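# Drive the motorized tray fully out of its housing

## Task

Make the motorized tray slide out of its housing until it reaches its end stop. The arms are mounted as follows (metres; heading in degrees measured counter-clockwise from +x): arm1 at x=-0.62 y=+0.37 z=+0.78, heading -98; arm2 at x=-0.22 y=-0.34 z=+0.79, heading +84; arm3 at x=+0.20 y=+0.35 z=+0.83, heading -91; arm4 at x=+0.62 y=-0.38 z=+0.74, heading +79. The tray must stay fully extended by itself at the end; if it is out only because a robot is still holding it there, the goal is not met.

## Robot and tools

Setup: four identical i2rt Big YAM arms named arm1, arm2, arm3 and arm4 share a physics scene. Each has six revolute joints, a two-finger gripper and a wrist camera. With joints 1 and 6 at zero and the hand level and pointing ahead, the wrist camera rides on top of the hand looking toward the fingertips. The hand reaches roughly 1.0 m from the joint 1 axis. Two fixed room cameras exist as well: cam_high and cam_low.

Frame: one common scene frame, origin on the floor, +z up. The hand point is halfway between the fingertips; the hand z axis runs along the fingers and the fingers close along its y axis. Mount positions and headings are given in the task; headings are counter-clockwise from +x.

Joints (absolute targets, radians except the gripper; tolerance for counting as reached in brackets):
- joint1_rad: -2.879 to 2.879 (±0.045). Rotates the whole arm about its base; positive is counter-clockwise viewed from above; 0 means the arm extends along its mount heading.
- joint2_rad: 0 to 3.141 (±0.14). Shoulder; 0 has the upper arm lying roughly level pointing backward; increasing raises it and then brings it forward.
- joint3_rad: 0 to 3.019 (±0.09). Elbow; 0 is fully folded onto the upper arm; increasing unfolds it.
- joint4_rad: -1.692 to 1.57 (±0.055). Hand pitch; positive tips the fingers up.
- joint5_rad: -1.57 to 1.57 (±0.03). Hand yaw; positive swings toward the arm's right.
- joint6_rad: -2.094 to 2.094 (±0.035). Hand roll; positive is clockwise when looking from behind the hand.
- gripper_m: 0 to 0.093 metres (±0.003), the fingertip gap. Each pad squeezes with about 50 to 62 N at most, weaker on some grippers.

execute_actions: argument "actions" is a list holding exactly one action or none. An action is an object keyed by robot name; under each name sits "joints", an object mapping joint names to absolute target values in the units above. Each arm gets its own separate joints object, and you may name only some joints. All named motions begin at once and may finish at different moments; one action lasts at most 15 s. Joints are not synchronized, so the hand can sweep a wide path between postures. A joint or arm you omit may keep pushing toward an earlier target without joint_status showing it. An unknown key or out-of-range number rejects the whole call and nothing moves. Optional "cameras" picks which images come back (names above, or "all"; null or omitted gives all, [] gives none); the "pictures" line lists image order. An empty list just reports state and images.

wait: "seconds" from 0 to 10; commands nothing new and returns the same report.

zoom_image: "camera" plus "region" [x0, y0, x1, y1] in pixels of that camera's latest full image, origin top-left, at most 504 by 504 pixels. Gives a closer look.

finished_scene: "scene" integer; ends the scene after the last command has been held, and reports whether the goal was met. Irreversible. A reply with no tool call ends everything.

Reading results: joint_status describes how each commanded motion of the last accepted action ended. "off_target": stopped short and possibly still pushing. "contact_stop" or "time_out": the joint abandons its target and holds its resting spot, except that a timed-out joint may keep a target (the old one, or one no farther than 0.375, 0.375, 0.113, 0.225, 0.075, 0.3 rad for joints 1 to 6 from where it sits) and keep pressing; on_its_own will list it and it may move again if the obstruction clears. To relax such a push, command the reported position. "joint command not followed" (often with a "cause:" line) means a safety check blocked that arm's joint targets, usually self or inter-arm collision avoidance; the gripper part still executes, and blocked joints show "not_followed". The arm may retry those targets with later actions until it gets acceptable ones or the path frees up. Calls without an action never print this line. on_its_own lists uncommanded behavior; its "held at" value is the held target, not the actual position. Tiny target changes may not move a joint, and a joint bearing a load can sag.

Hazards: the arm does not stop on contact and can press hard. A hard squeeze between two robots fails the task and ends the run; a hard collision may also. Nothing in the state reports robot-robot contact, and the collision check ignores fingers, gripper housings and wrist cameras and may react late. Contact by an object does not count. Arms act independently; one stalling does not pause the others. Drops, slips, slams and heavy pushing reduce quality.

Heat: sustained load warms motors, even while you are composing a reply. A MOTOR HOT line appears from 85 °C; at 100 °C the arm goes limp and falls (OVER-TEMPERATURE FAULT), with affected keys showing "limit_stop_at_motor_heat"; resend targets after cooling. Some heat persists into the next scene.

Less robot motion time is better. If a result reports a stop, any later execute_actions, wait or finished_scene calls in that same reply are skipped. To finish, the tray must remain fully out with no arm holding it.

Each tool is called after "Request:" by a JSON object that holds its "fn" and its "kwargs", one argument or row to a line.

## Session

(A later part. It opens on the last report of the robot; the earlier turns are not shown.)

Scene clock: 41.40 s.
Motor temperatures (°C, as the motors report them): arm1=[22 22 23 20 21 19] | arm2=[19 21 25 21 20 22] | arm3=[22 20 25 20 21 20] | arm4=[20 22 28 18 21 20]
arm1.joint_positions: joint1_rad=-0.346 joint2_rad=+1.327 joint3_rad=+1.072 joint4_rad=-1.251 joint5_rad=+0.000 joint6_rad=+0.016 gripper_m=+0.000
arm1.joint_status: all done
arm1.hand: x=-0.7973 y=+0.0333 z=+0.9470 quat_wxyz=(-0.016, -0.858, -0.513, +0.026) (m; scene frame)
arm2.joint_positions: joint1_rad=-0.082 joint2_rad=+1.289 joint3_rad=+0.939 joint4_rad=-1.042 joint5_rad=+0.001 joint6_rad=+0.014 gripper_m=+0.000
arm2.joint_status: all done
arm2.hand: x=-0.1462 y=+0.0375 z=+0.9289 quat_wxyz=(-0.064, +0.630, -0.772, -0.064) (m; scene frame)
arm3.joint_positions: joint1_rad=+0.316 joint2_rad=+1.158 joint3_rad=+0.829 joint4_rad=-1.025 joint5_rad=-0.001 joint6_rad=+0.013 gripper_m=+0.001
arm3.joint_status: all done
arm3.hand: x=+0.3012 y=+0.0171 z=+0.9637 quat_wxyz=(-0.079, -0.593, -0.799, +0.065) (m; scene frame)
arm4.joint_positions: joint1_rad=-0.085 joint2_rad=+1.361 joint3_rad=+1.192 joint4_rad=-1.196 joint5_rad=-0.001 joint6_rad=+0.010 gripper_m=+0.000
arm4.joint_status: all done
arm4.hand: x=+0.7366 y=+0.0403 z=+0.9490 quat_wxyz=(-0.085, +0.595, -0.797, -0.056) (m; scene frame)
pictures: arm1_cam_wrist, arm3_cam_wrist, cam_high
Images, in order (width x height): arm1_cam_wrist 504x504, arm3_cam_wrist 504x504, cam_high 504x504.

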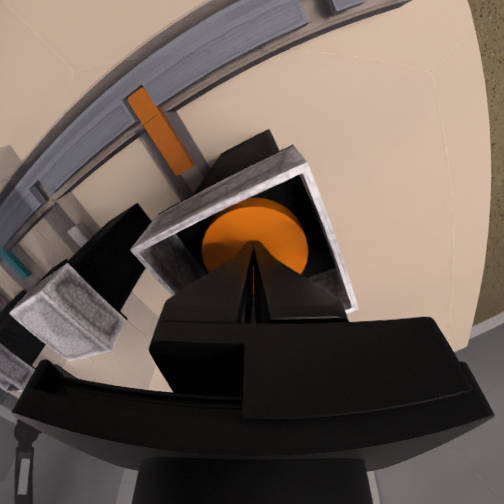

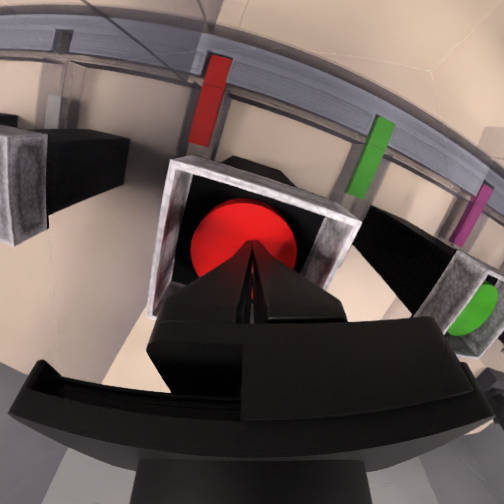

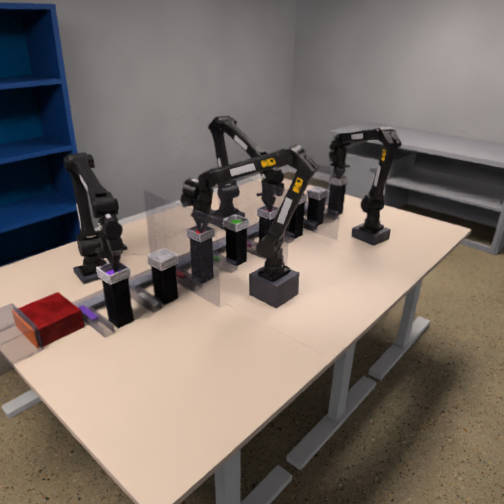

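Request:
{"fn": "execute_actions", "kwargs": {
  "actions": [
    {"arm1":{"joints":{"joint2_rad":1.39,"joint3_rad":0.99,"joint4_rad":-1.215}},"arm2":{"joints":{"joint2_rad":1.36,"joint3_rad":0.85,"joint4_rad":-1.02}},"arm3":{"joints":{"joint2_rad":1.22,"joint3_rad":0.75,"joint4_rad":-1.005}},"arm4":{"joints":{"joint2_rad":1.43,"joint3_rad":1.105,"joint4_rad":-1.18}}}
  ],
  "cameras": ["arm1_cam_wrist","arm3_cam_wrist","cam_high","cam_low"]
}}

Scene clock: 43.07 s.
Motor temperatures (°C, as the motors report them): arm1=[22 22 23 20 21 19] | arm2=[19 21 25 21 20 22] | arm3=[22 20 24 20 21 20] | arm4=[20 22 27 18 21 20]
arm1.joint_positions: joint1_rad=-0.346 joint2_rad=+1.321 joint3_rad=+1.061 joint4_rad=-1.239 joint5_rad=+0.000 joint6_rad=+0.016 gripper_m=+0.000
arm1.joint_status: all done
arm1.hand: x=-0.7969 y=+0.0341 z=+0.9451 quat_wxyz=(-0.018, -0.858, -0.513, +0.029) (m; scene frame)
arm2.joint_positions: joint1_rad=-0.082 joint2_rad=+1.282 joint3_rad=+0.922 joint4_rad=-1.020 joint5_rad=+0.001 joint6_rad=+0.014 gripper_m=+0.000
arm2.joint_status: all done
arm2.hand: x=-0.1465 y=+0.0365 z=+0.9258 quat_wxyz=(-0.069, +0.629, -0.771, -0.068) (m; scene frame)
arm3.joint_positions: joint1_rad=+0.316 joint2_rad=+1.158 joint3_rad=+0.821 joint4_rad=-1.017 joint5_rad=-0.001 joint6_rad=+0.013 gripper_m=+0.001
arm3.joint_status: all done
arm3.hand: x=+0.3010 y=+0.0177 z=+0.9613 quat_wxyz=(-0.080, -0.593, -0.799, +0.065) (m; scene frame)
arm4.joint_positions: joint1_rad=-0.085 joint2_rad=+1.356 joint3_rad=+1.180 joint4_rad=-1.182 joint5_rad=-0.001 joint6_rad=+0.010 gripper_m=+0.000
arm4.joint_status: all done
arm4.hand: x=+0.7364 y=+0.0396 z=+0.9470 quat_wxyz=(-0.088, +0.595, -0.797, -0.058) (m; scene frame)
pictures: arm1_cam_wrist, arm3_cam_wrist, cam_high, cam_low
Images, in order (width x height): arm1_cam_wrist 504x504, arm3_cam_wrist 504x504, cam_high 504x504, cam_low 504x504.

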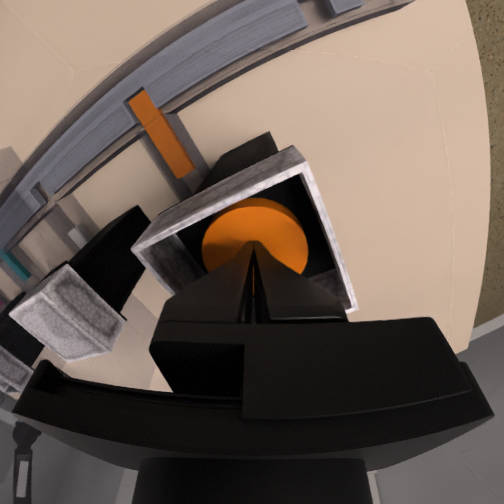

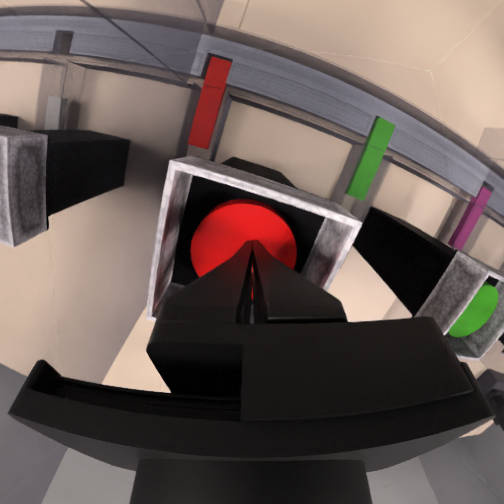

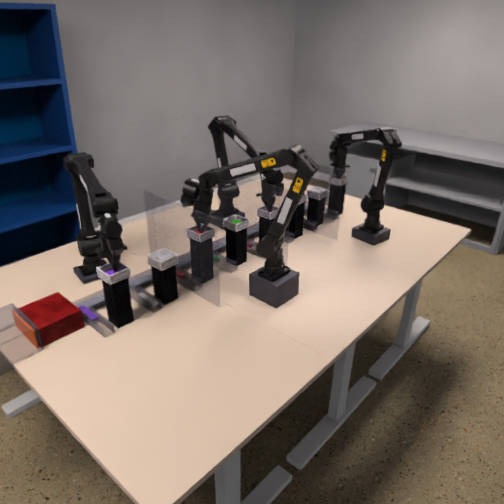

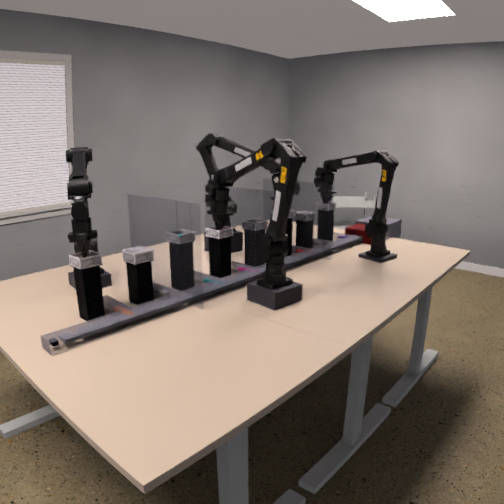

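Request:
{"fn": "wait", "kwargs": {
  "seconds": 3
}}

Scene clock: 51.37 s.
Motor temperatures (°C, as the motors report them): arm1=[22 22 22 20 21 19] | arm2=[19 21 24 21 20 22] | arm3=[22 20 23 20 21 20] | arm4=[20 22 26 18 21 20]
arm1.joint_positions: joint1_rad=-0.346 joint2_rad=+1.321 joint3_rad=+1.061 joint4_rad=-1.239 joint5_rad=+0.000 joint6_rad=+0.016 gripper_m=+0.000
arm1.joint_status: all done
arm1.hand: x=-0.7969 y=+0.0341 z=+0.9451 quat_wxyz=(-0.018, -0.858, -0.513, +0.029) (m; scene frame)
arm2.joint_positions: joint1_rad=-0.082 joint2_rad=+1.282 joint3_rad=+0.922 joint4_rad=-1.020 joint5_rad=+0.001 joint6_rad=+0.014 gripper_m=+0.000
arm2.joint_status: all done
arm2.hand: x=-0.1465 y=+0.0365 z=+0.9258 quat_wxyz=(-0.069, +0.629, -0.771, -0.068) (m; scene frame)
arm3.joint_positions: joint1_rad=+0.316 joint2_rad=+1.158 joint3_rad=+0.821 joint4_rad=-1.017 joint5_rad=-0.001 joint6_rad=+0.013 gripper_m=+0.001
arm3.joint_status: all done
arm3.hand: x=+0.3010 y=+0.0177 z=+0.9613 quat_wxyz=(-0.080, -0.593, -0.799, +0.065) (m; scene frame)
arm4.joint_positions: joint1_rad=-0.085 joint2_rad=+1.356 joint3_rad=+1.180 joint4_rad=-1.182 joint5_rad=-0.001 joint6_rad=+0.010 gripper_m=+0.000
arm4.joint_status: all done
arm4.hand: x=+0.7364 y=+0.0396 z=+0.9470 quat_wxyz=(-0.088, +0.595, -0.797, -0.058) (m; scene frame)
wait: 3.00 s; at rest from the start
pictures: arm1_cam_wrist, arm2_cam_wrist, arm3_cam_wrist, arm4_cam_wrist, cam_high, cam_low
Images, in order (width x height): arm1_cam_wrist 504x504, arm2_cam_wrist 504x504, arm3_cam_wrist 504x504, arm4_cam_wrist 504x504, cam_high 504x504, cam_low 504x504.

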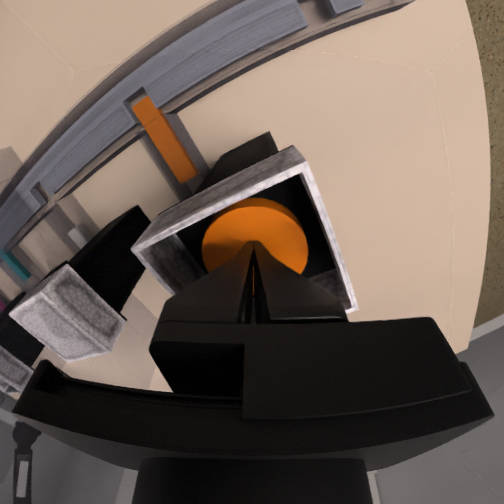

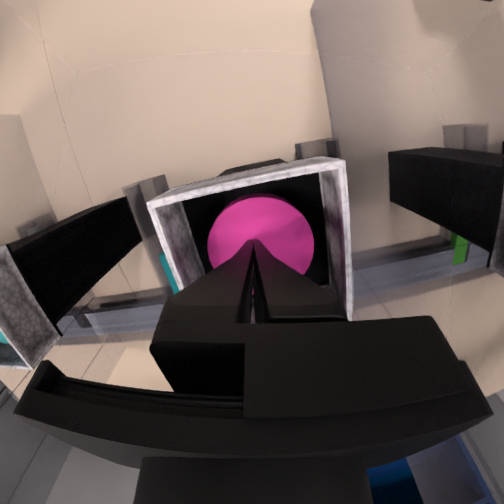

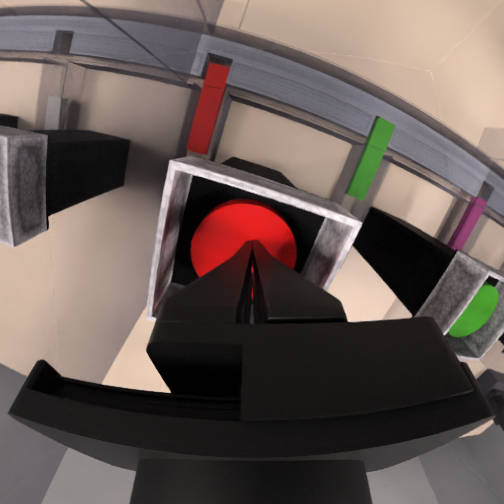

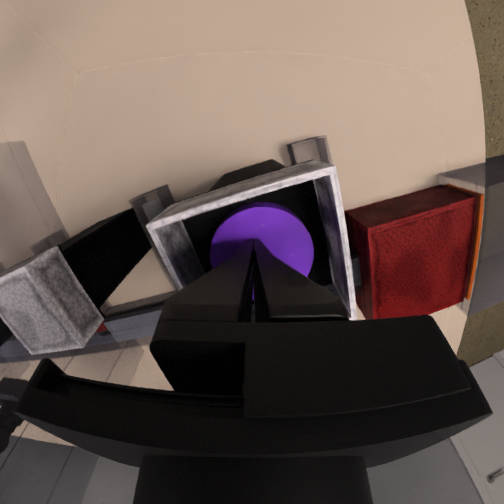

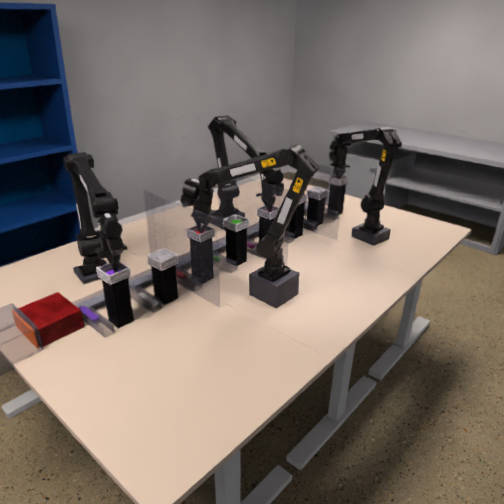

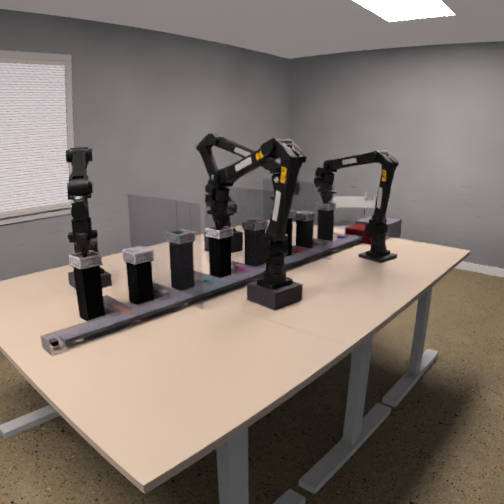

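Request:
{"fn": "wait", "kwargs": {
  "seconds": 10
}}

Scene clock: 61.97 s.
Motor temperatures (°C, as the motors report them): arm1=[22 22 22 20 21 19] | arm2=[19 21 23 21 20 22] | arm3=[22 20 22 20 21 20] | arm4=[20 22 25 18 21 20]
arm1.joint_positions: joint1_rad=-0.346 joint2_rad=+1.321 joint3_rad=+1.061 joint4_rad=-1.239 joint5_rad=+0.000 joint6_rad=+0.016 gripper_m=+0.000
arm1.joint_status: all done
arm1.hand: x=-0.7969 y=+0.0341 z=+0.9451 quat_wxyz=(-0.018, -0.858, -0.513, +0.029) (m; scene frame)
arm2.joint_positions: joint1_rad=-0.082 joint2_rad=+1.282 joint3_rad=+0.922 joint4_rad=-1.020 joint5_rad=+0.001 joint6_rad=+0.014 gripper_m=+0.000
arm2.joint_status: all done
arm2.hand: x=-0.1465 y=+0.0365 z=+0.9258 quat_wxyz=(-0.069, +0.629, -0.771, -0.068) (m; scene frame)
arm3.joint_positions: joint1_rad=+0.316 joint2_rad=+1.158 joint3_rad=+0.821 joint4_rad=-1.017 joint5_rad=-0.001 joint6_rad=+0.013 gripper_m=+0.001
arm3.joint_status: all done
arm3.hand: x=+0.3010 y=+0.0177 z=+0.9613 quat_wxyz=(-0.080, -0.593, -0.799, +0.065) (m; scene frame)
arm4.joint_positions: joint1_rad=-0.085 joint2_rad=+1.356 joint3_rad=+1.180 joint4_rad=-1.182 joint5_rad=-0.001 joint6_rad=+0.010 gripper_m=+0.000
arm4.joint_status: all done
arm4.hand: x=+0.7364 y=+0.0396 z=+0.9470 quat_wxyz=(-0.088, +0.595, -0.797, -0.058) (m; scene frame)
wait: 10.00 s; at rest from the start
pictures: arm1_cam_wrist, arm2_cam_wrist, arm3_cam_wrist, arm4_cam_wrist, cam_high, cam_low
Images, in order (width x height): arm1_cam_wrist 504x504, arm2_cam_wrist 504x504, arm3_cam_wrist 504x504, arm4_cam_wrist 504x504, cam_high 504x504, cam_low 504x504.

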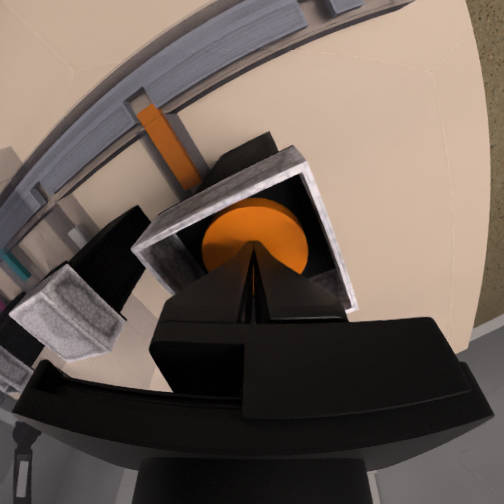

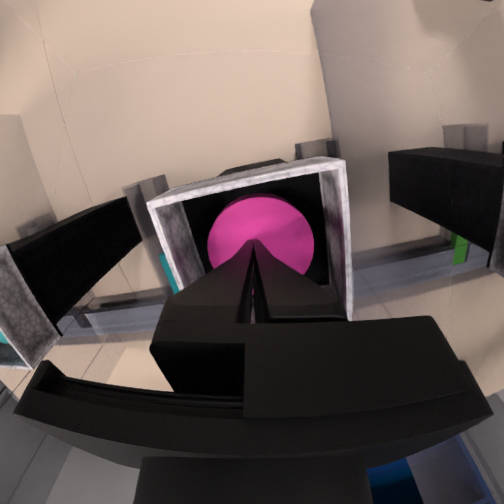

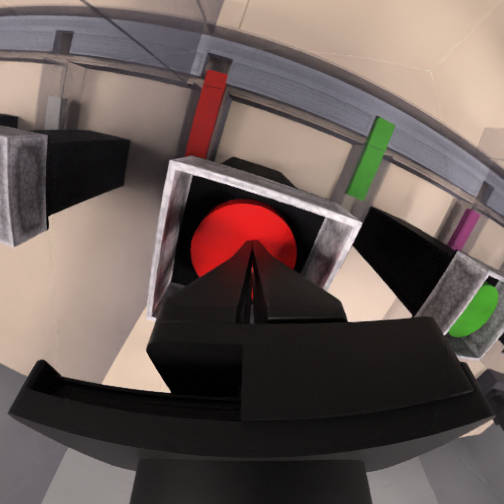

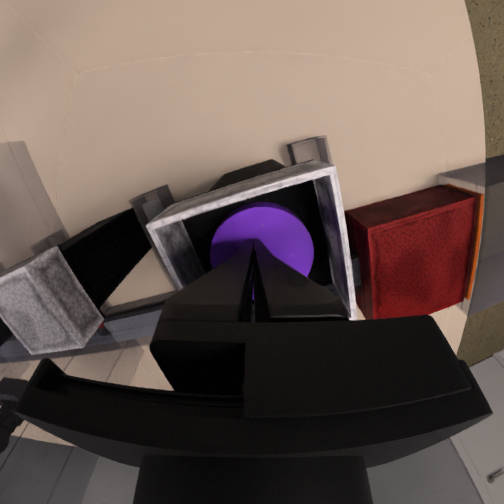

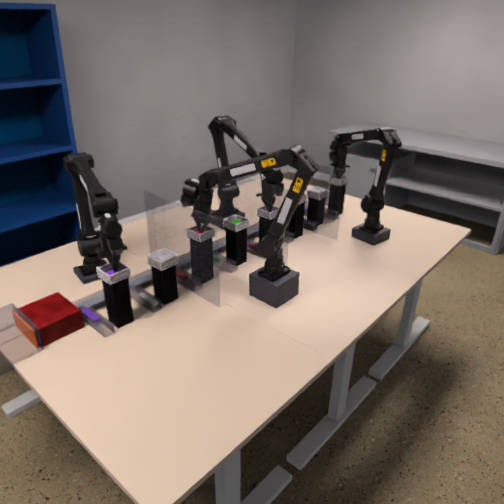

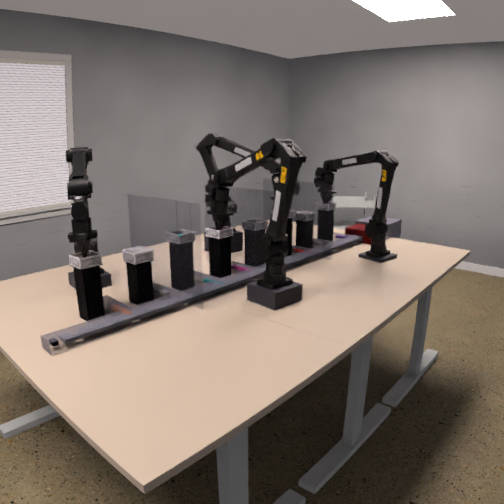

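Request:
{"fn": "wait", "kwargs": {
  "seconds": 10
}}

Request:
{"fn": "wait", "kwargs": {
  "seconds": 10
}}

Scene clock: 72.90 s.
Motor temperatures (°C, as the motors report them): arm1=[22 22 22 20 21 19] | arm2=[19 21 23 21 20 22] | arm3=[22 20 22 20 21 20] | arm4=[20 22 24 18 21 20]
arm1.joint_positions: joint1_rad=-0.346 joint2_rad=+1.321 joint3_rad=+1.061 joint4_rad=-1.239 joint5_rad=+0.000 joint6_rad=+0.016 gripper_m=+0.000
arm1.joint_status: all done
arm1.hand: x=-0.7969 y=+0.0341 z=+0.9451 quat_wxyz=(-0.018, -0.858, -0.513, +0.029) (m; scene frame)
arm2.joint_positions: joint1_rad=-0.082 joint2_rad=+1.282 joint3_rad=+0.922 joint4_rad=-1.020 joint5_rad=+0.001 joint6_rad=+0.014 gripper_m=+0.000
arm2.joint_status: all done
arm2.hand: x=-0.1465 y=+0.0365 z=+0.9258 quat_wxyz=(-0.069, +0.629, -0.771, -0.068) (m; scene frame)
arm3.joint_positions: joint1_rad=+0.316 joint2_rad=+1.158 joint3_rad=+0.821 joint4_rad=-1.017 joint5_rad=-0.001 joint6_rad=+0.013 gripper_m=+0.001
arm3.joint_status: all done
arm3.hand: x=+0.3010 y=+0.0177 z=+0.9613 quat_wxyz=(-0.080, -0.593, -0.799, +0.065) (m; scene frame)
arm4.joint_positions: joint1_rad=-0.085 joint2_rad=+1.356 joint3_rad=+1.180 joint4_rad=-1.182 joint5_rad=-0.001 joint6_rad=+0.010 gripper_m=+0.000
arm4.joint_status: all done
arm4.hand: x=+0.7364 y=+0.0396 z=+0.9470 quat_wxyz=(-0.088, +0.595, -0.797, -0.058) (m; scene frame)
wait: 10.00 s; at rest from the start
pictures: arm1_cam_wrist, arm2_cam_wrist, arm3_cam_wrist, arm4_cam_wrist, cam_high, cam_low
Images, in order (width x height): arm1_cam_wrist 504x504, arm2_cam_wrist 504x504, arm3_cam_wrist 504x504, arm4_cam_wrist 504x504, cam_high 504x504, cam_low 504x504.

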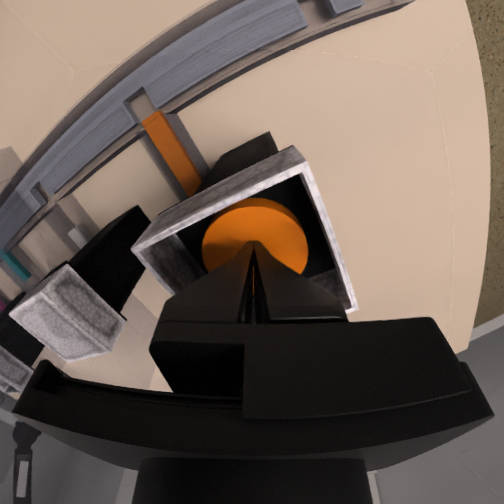

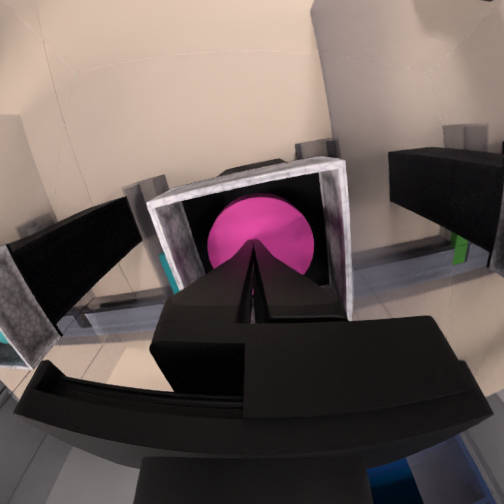

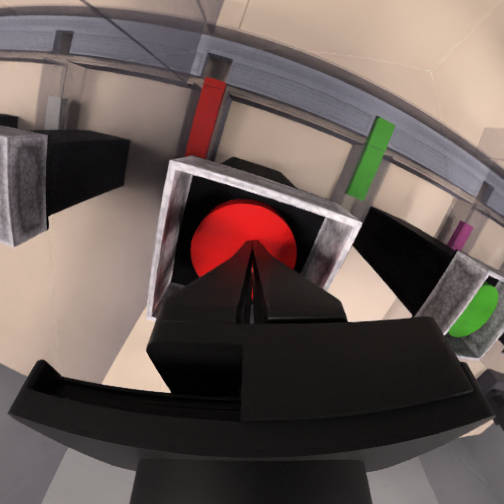

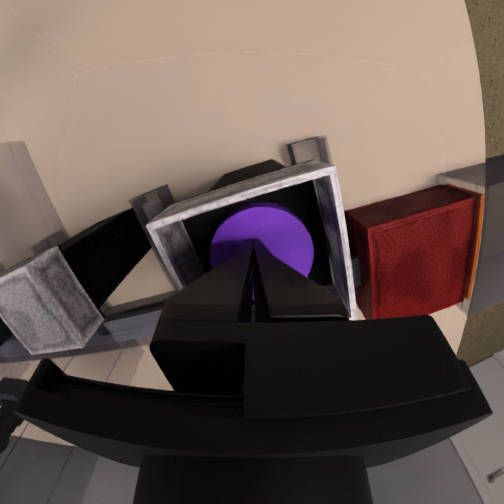

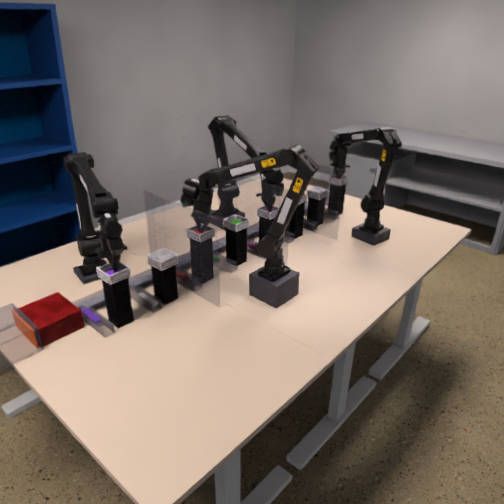

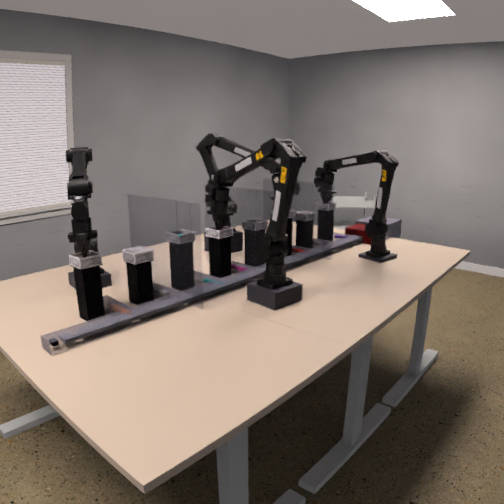

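Scene clock: 82.90 s.
Motor temperatures (°C, as the motors report them): arm1=[22 21 21 20 21 19] | arm2=[19 21 22 21 20 22] | arm3=[22 20 22 20 21 20] | arm4=[20 22 24 18 21 20]
arm1.joint_positions: joint1_rad=-0.346 joint2_rad=+1.321 joint3_rad=+1.061 joint4_rad=-1.239 joint5_rad=+0.000 joint6_rad=+0.016 gripper_m=+0.000
arm1.joint_status: all done
arm1.hand: x=-0.7969 y=+0.0341 z=+0.9451 quat_wxyz=(-0.018, -0.858, -0.513, +0.029) (m; scene frame)
arm2.joint_positions: joint1_rad=-0.082 joint2_rad=+1.282 joint3_rad=+0.922 joint4_rad=-1.020 joint5_rad=+0.001 joint6_rad=+0.014 gripper_m=+0.000
arm2.joint_status: all done
arm2.hand: x=-0.1465 y=+0.0365 z=+0.9258 quat_wxyz=(-0.069, +0.629, -0.771, -0.068) (m; scene frame)
arm3.joint_positions: joint1_rad=+0.316 joint2_rad=+1.158 joint3_rad=+0.821 joint4_rad=-1.017 joint5_rad=-0.001 joint6_rad=+0.013 gripper_m=+0.001
arm3.joint_status: all done
arm3.hand: x=+0.3010 y=+0.0177 z=+0.9613 quat_wxyz=(-0.080, -0.593, -0.799, +0.065) (m; scene frame)
arm4.joint_positions: joint1_rad=-0.085 joint2_rad=+1.356 joint3_rad=+1.180 joint4_rad=-1.182 joint5_rad=-0.001 joint6_rad=+0.010 gripper_m=+0.000
arm4.joint_status: all done
arm4.hand: x=+0.7364 y=+0.0396 z=+0.9470 quat_wxyz=(-0.088, +0.595, -0.797, -0.058) (m; scene frame)
wait: 10.00 s; at rest by 0.27 s
pictures: arm1_cam_wrist, arm2_cam_wrist, arm3_cam_wrist, arm4_cam_wrist, cam_high, cam_low
Images, in order (width x height): arm1_cam_wrist 504x504, arm2_cam_wrist 504x504, arm3_cam_wrist 504x504, arm4_cam_wrist 504x504, cam_high 504x504, cam_low 504x504.

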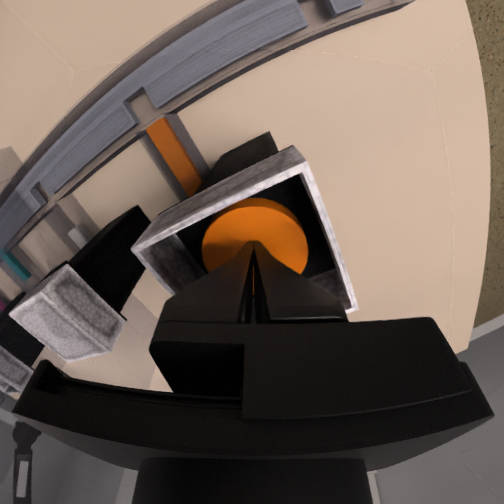

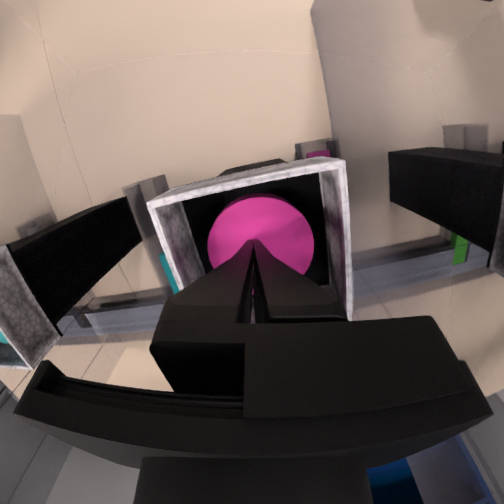

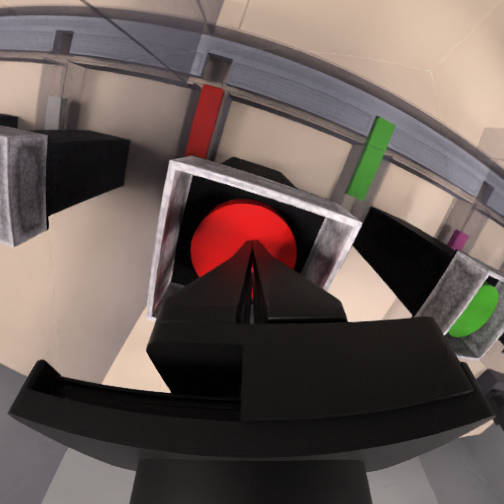

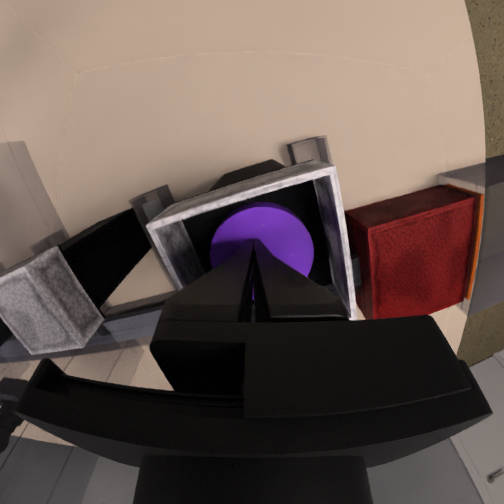

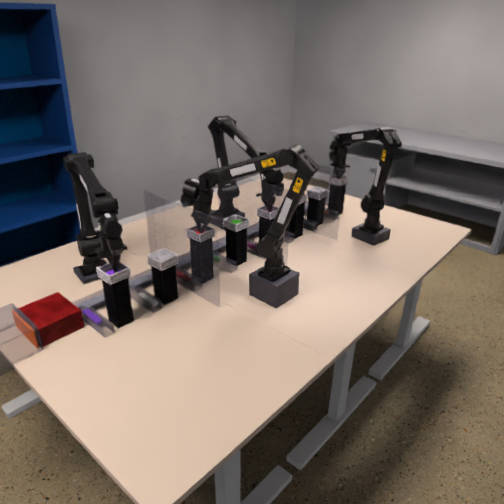

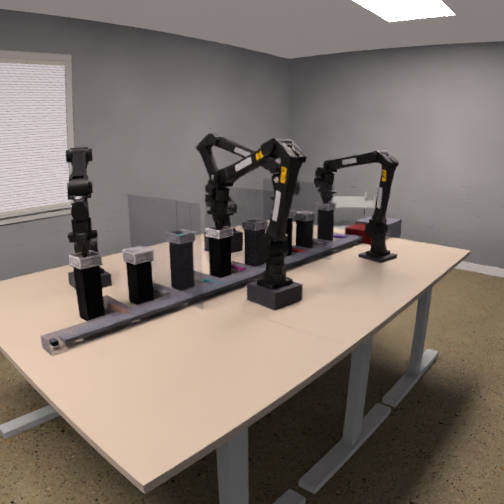

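Request:
{"fn": "wait", "kwargs": {
  "seconds": 10
}}

Scene clock: 93.40 s.
Motor temperatures (°C, as the motors report them): arm1=[22 21 21 20 21 19] | arm2=[19 21 22 21 20 22] | arm3=[22 20 21 20 21 20] | arm4=[20 22 24 18 21 20]
arm1.joint_positions: joint1_rad=-0.346 joint2_rad=+1.321 joint3_rad=+1.061 joint4_rad=-1.239 joint5_rad=+0.000 joint6_rad=+0.016 gripper_m=+0.000
arm1.joint_status: all done
arm1.hand: x=-0.7969 y=+0.0341 z=+0.9451 quat_wxyz=(-0.018, -0.858, -0.513, +0.029) (m; scene frame)
arm2.joint_positions: joint1_rad=-0.082 joint2_rad=+1.282 joint3_rad=+0.922 joint4_rad=-1.020 joint5_rad=+0.001 joint6_rad=+0.014 gripper_m=+0.000
arm2.joint_status: all done
arm2.hand: x=-0.1465 y=+0.0365 z=+0.9258 quat_wxyz=(-0.069, +0.629, -0.771, -0.068) (m; scene frame)
arm3.joint_positions: joint1_rad=+0.316 joint2_rad=+1.158 joint3_rad=+0.821 joint4_rad=-1.017 joint5_rad=-0.001 joint6_rad=+0.013 gripper_m=+0.001
arm3.joint_status: all done
arm3.hand: x=+0.3010 y=+0.0177 z=+0.9613 quat_wxyz=(-0.080, -0.593, -0.799, +0.065) (m; scene frame)
arm4.joint_positions: joint1_rad=-0.085 joint2_rad=+1.356 joint3_rad=+1.180 joint4_rad=-1.182 joint5_rad=-0.001 joint6_rad=+0.010 gripper_m=+0.000
arm4.joint_status: all done
arm4.hand: x=+0.7364 y=+0.0396 z=+0.9470 quat_wxyz=(-0.088, +0.595, -0.797, -0.058) (m; scene frame)
wait: 10.00 s; at rest from the start
pictures: arm1_cam_wrist, arm2_cam_wrist, arm3_cam_wrist, arm4_cam_wrist, cam_high, cam_low
Images, in order (width x height): arm1_cam_wrist 504x504, arm2_cam_wrist 504x504, arm3_cam_wrist 504x504, arm4_cam_wrist 504x504, cam_high 504x504, cam_low 504x504.

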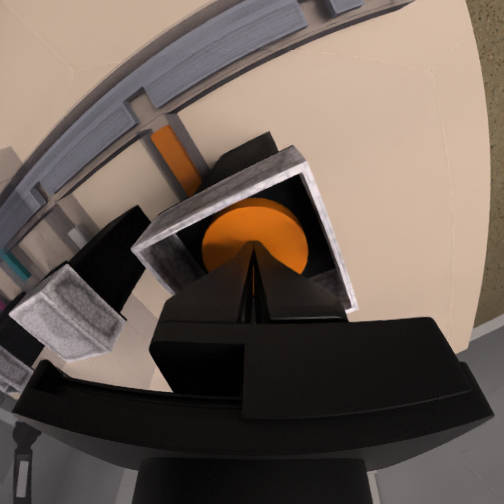

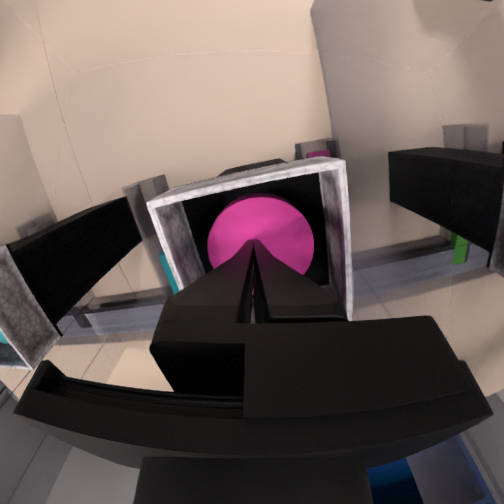

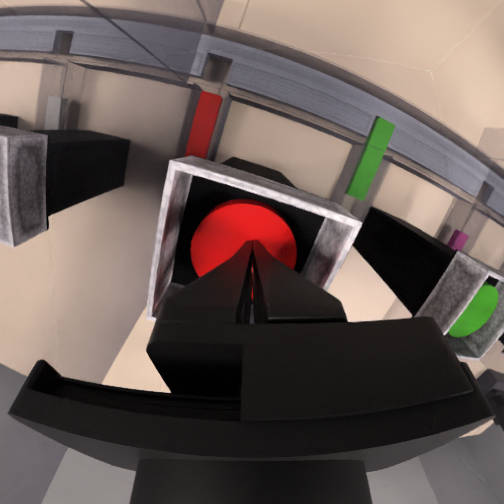

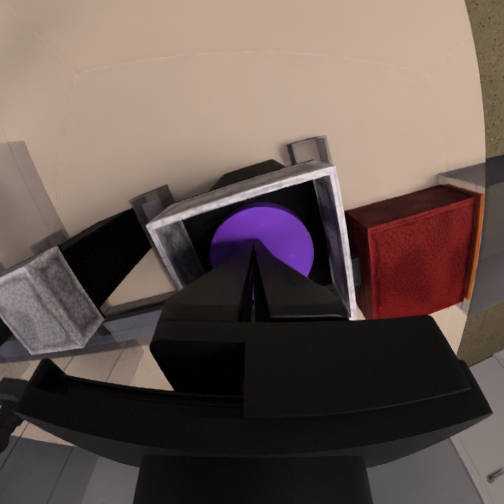

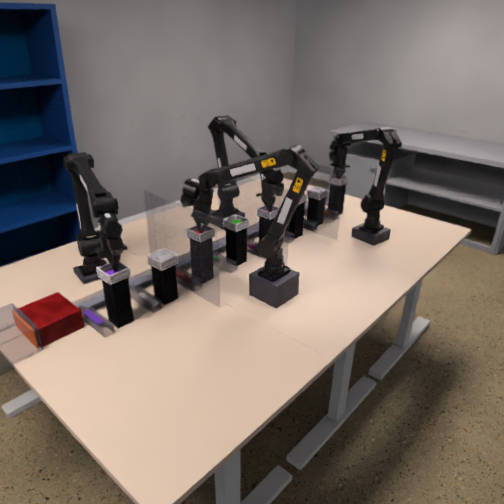

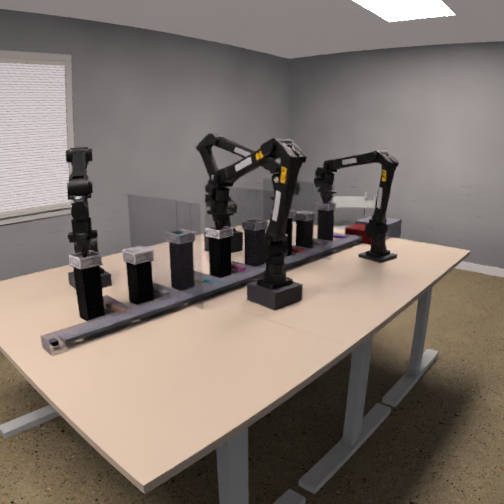

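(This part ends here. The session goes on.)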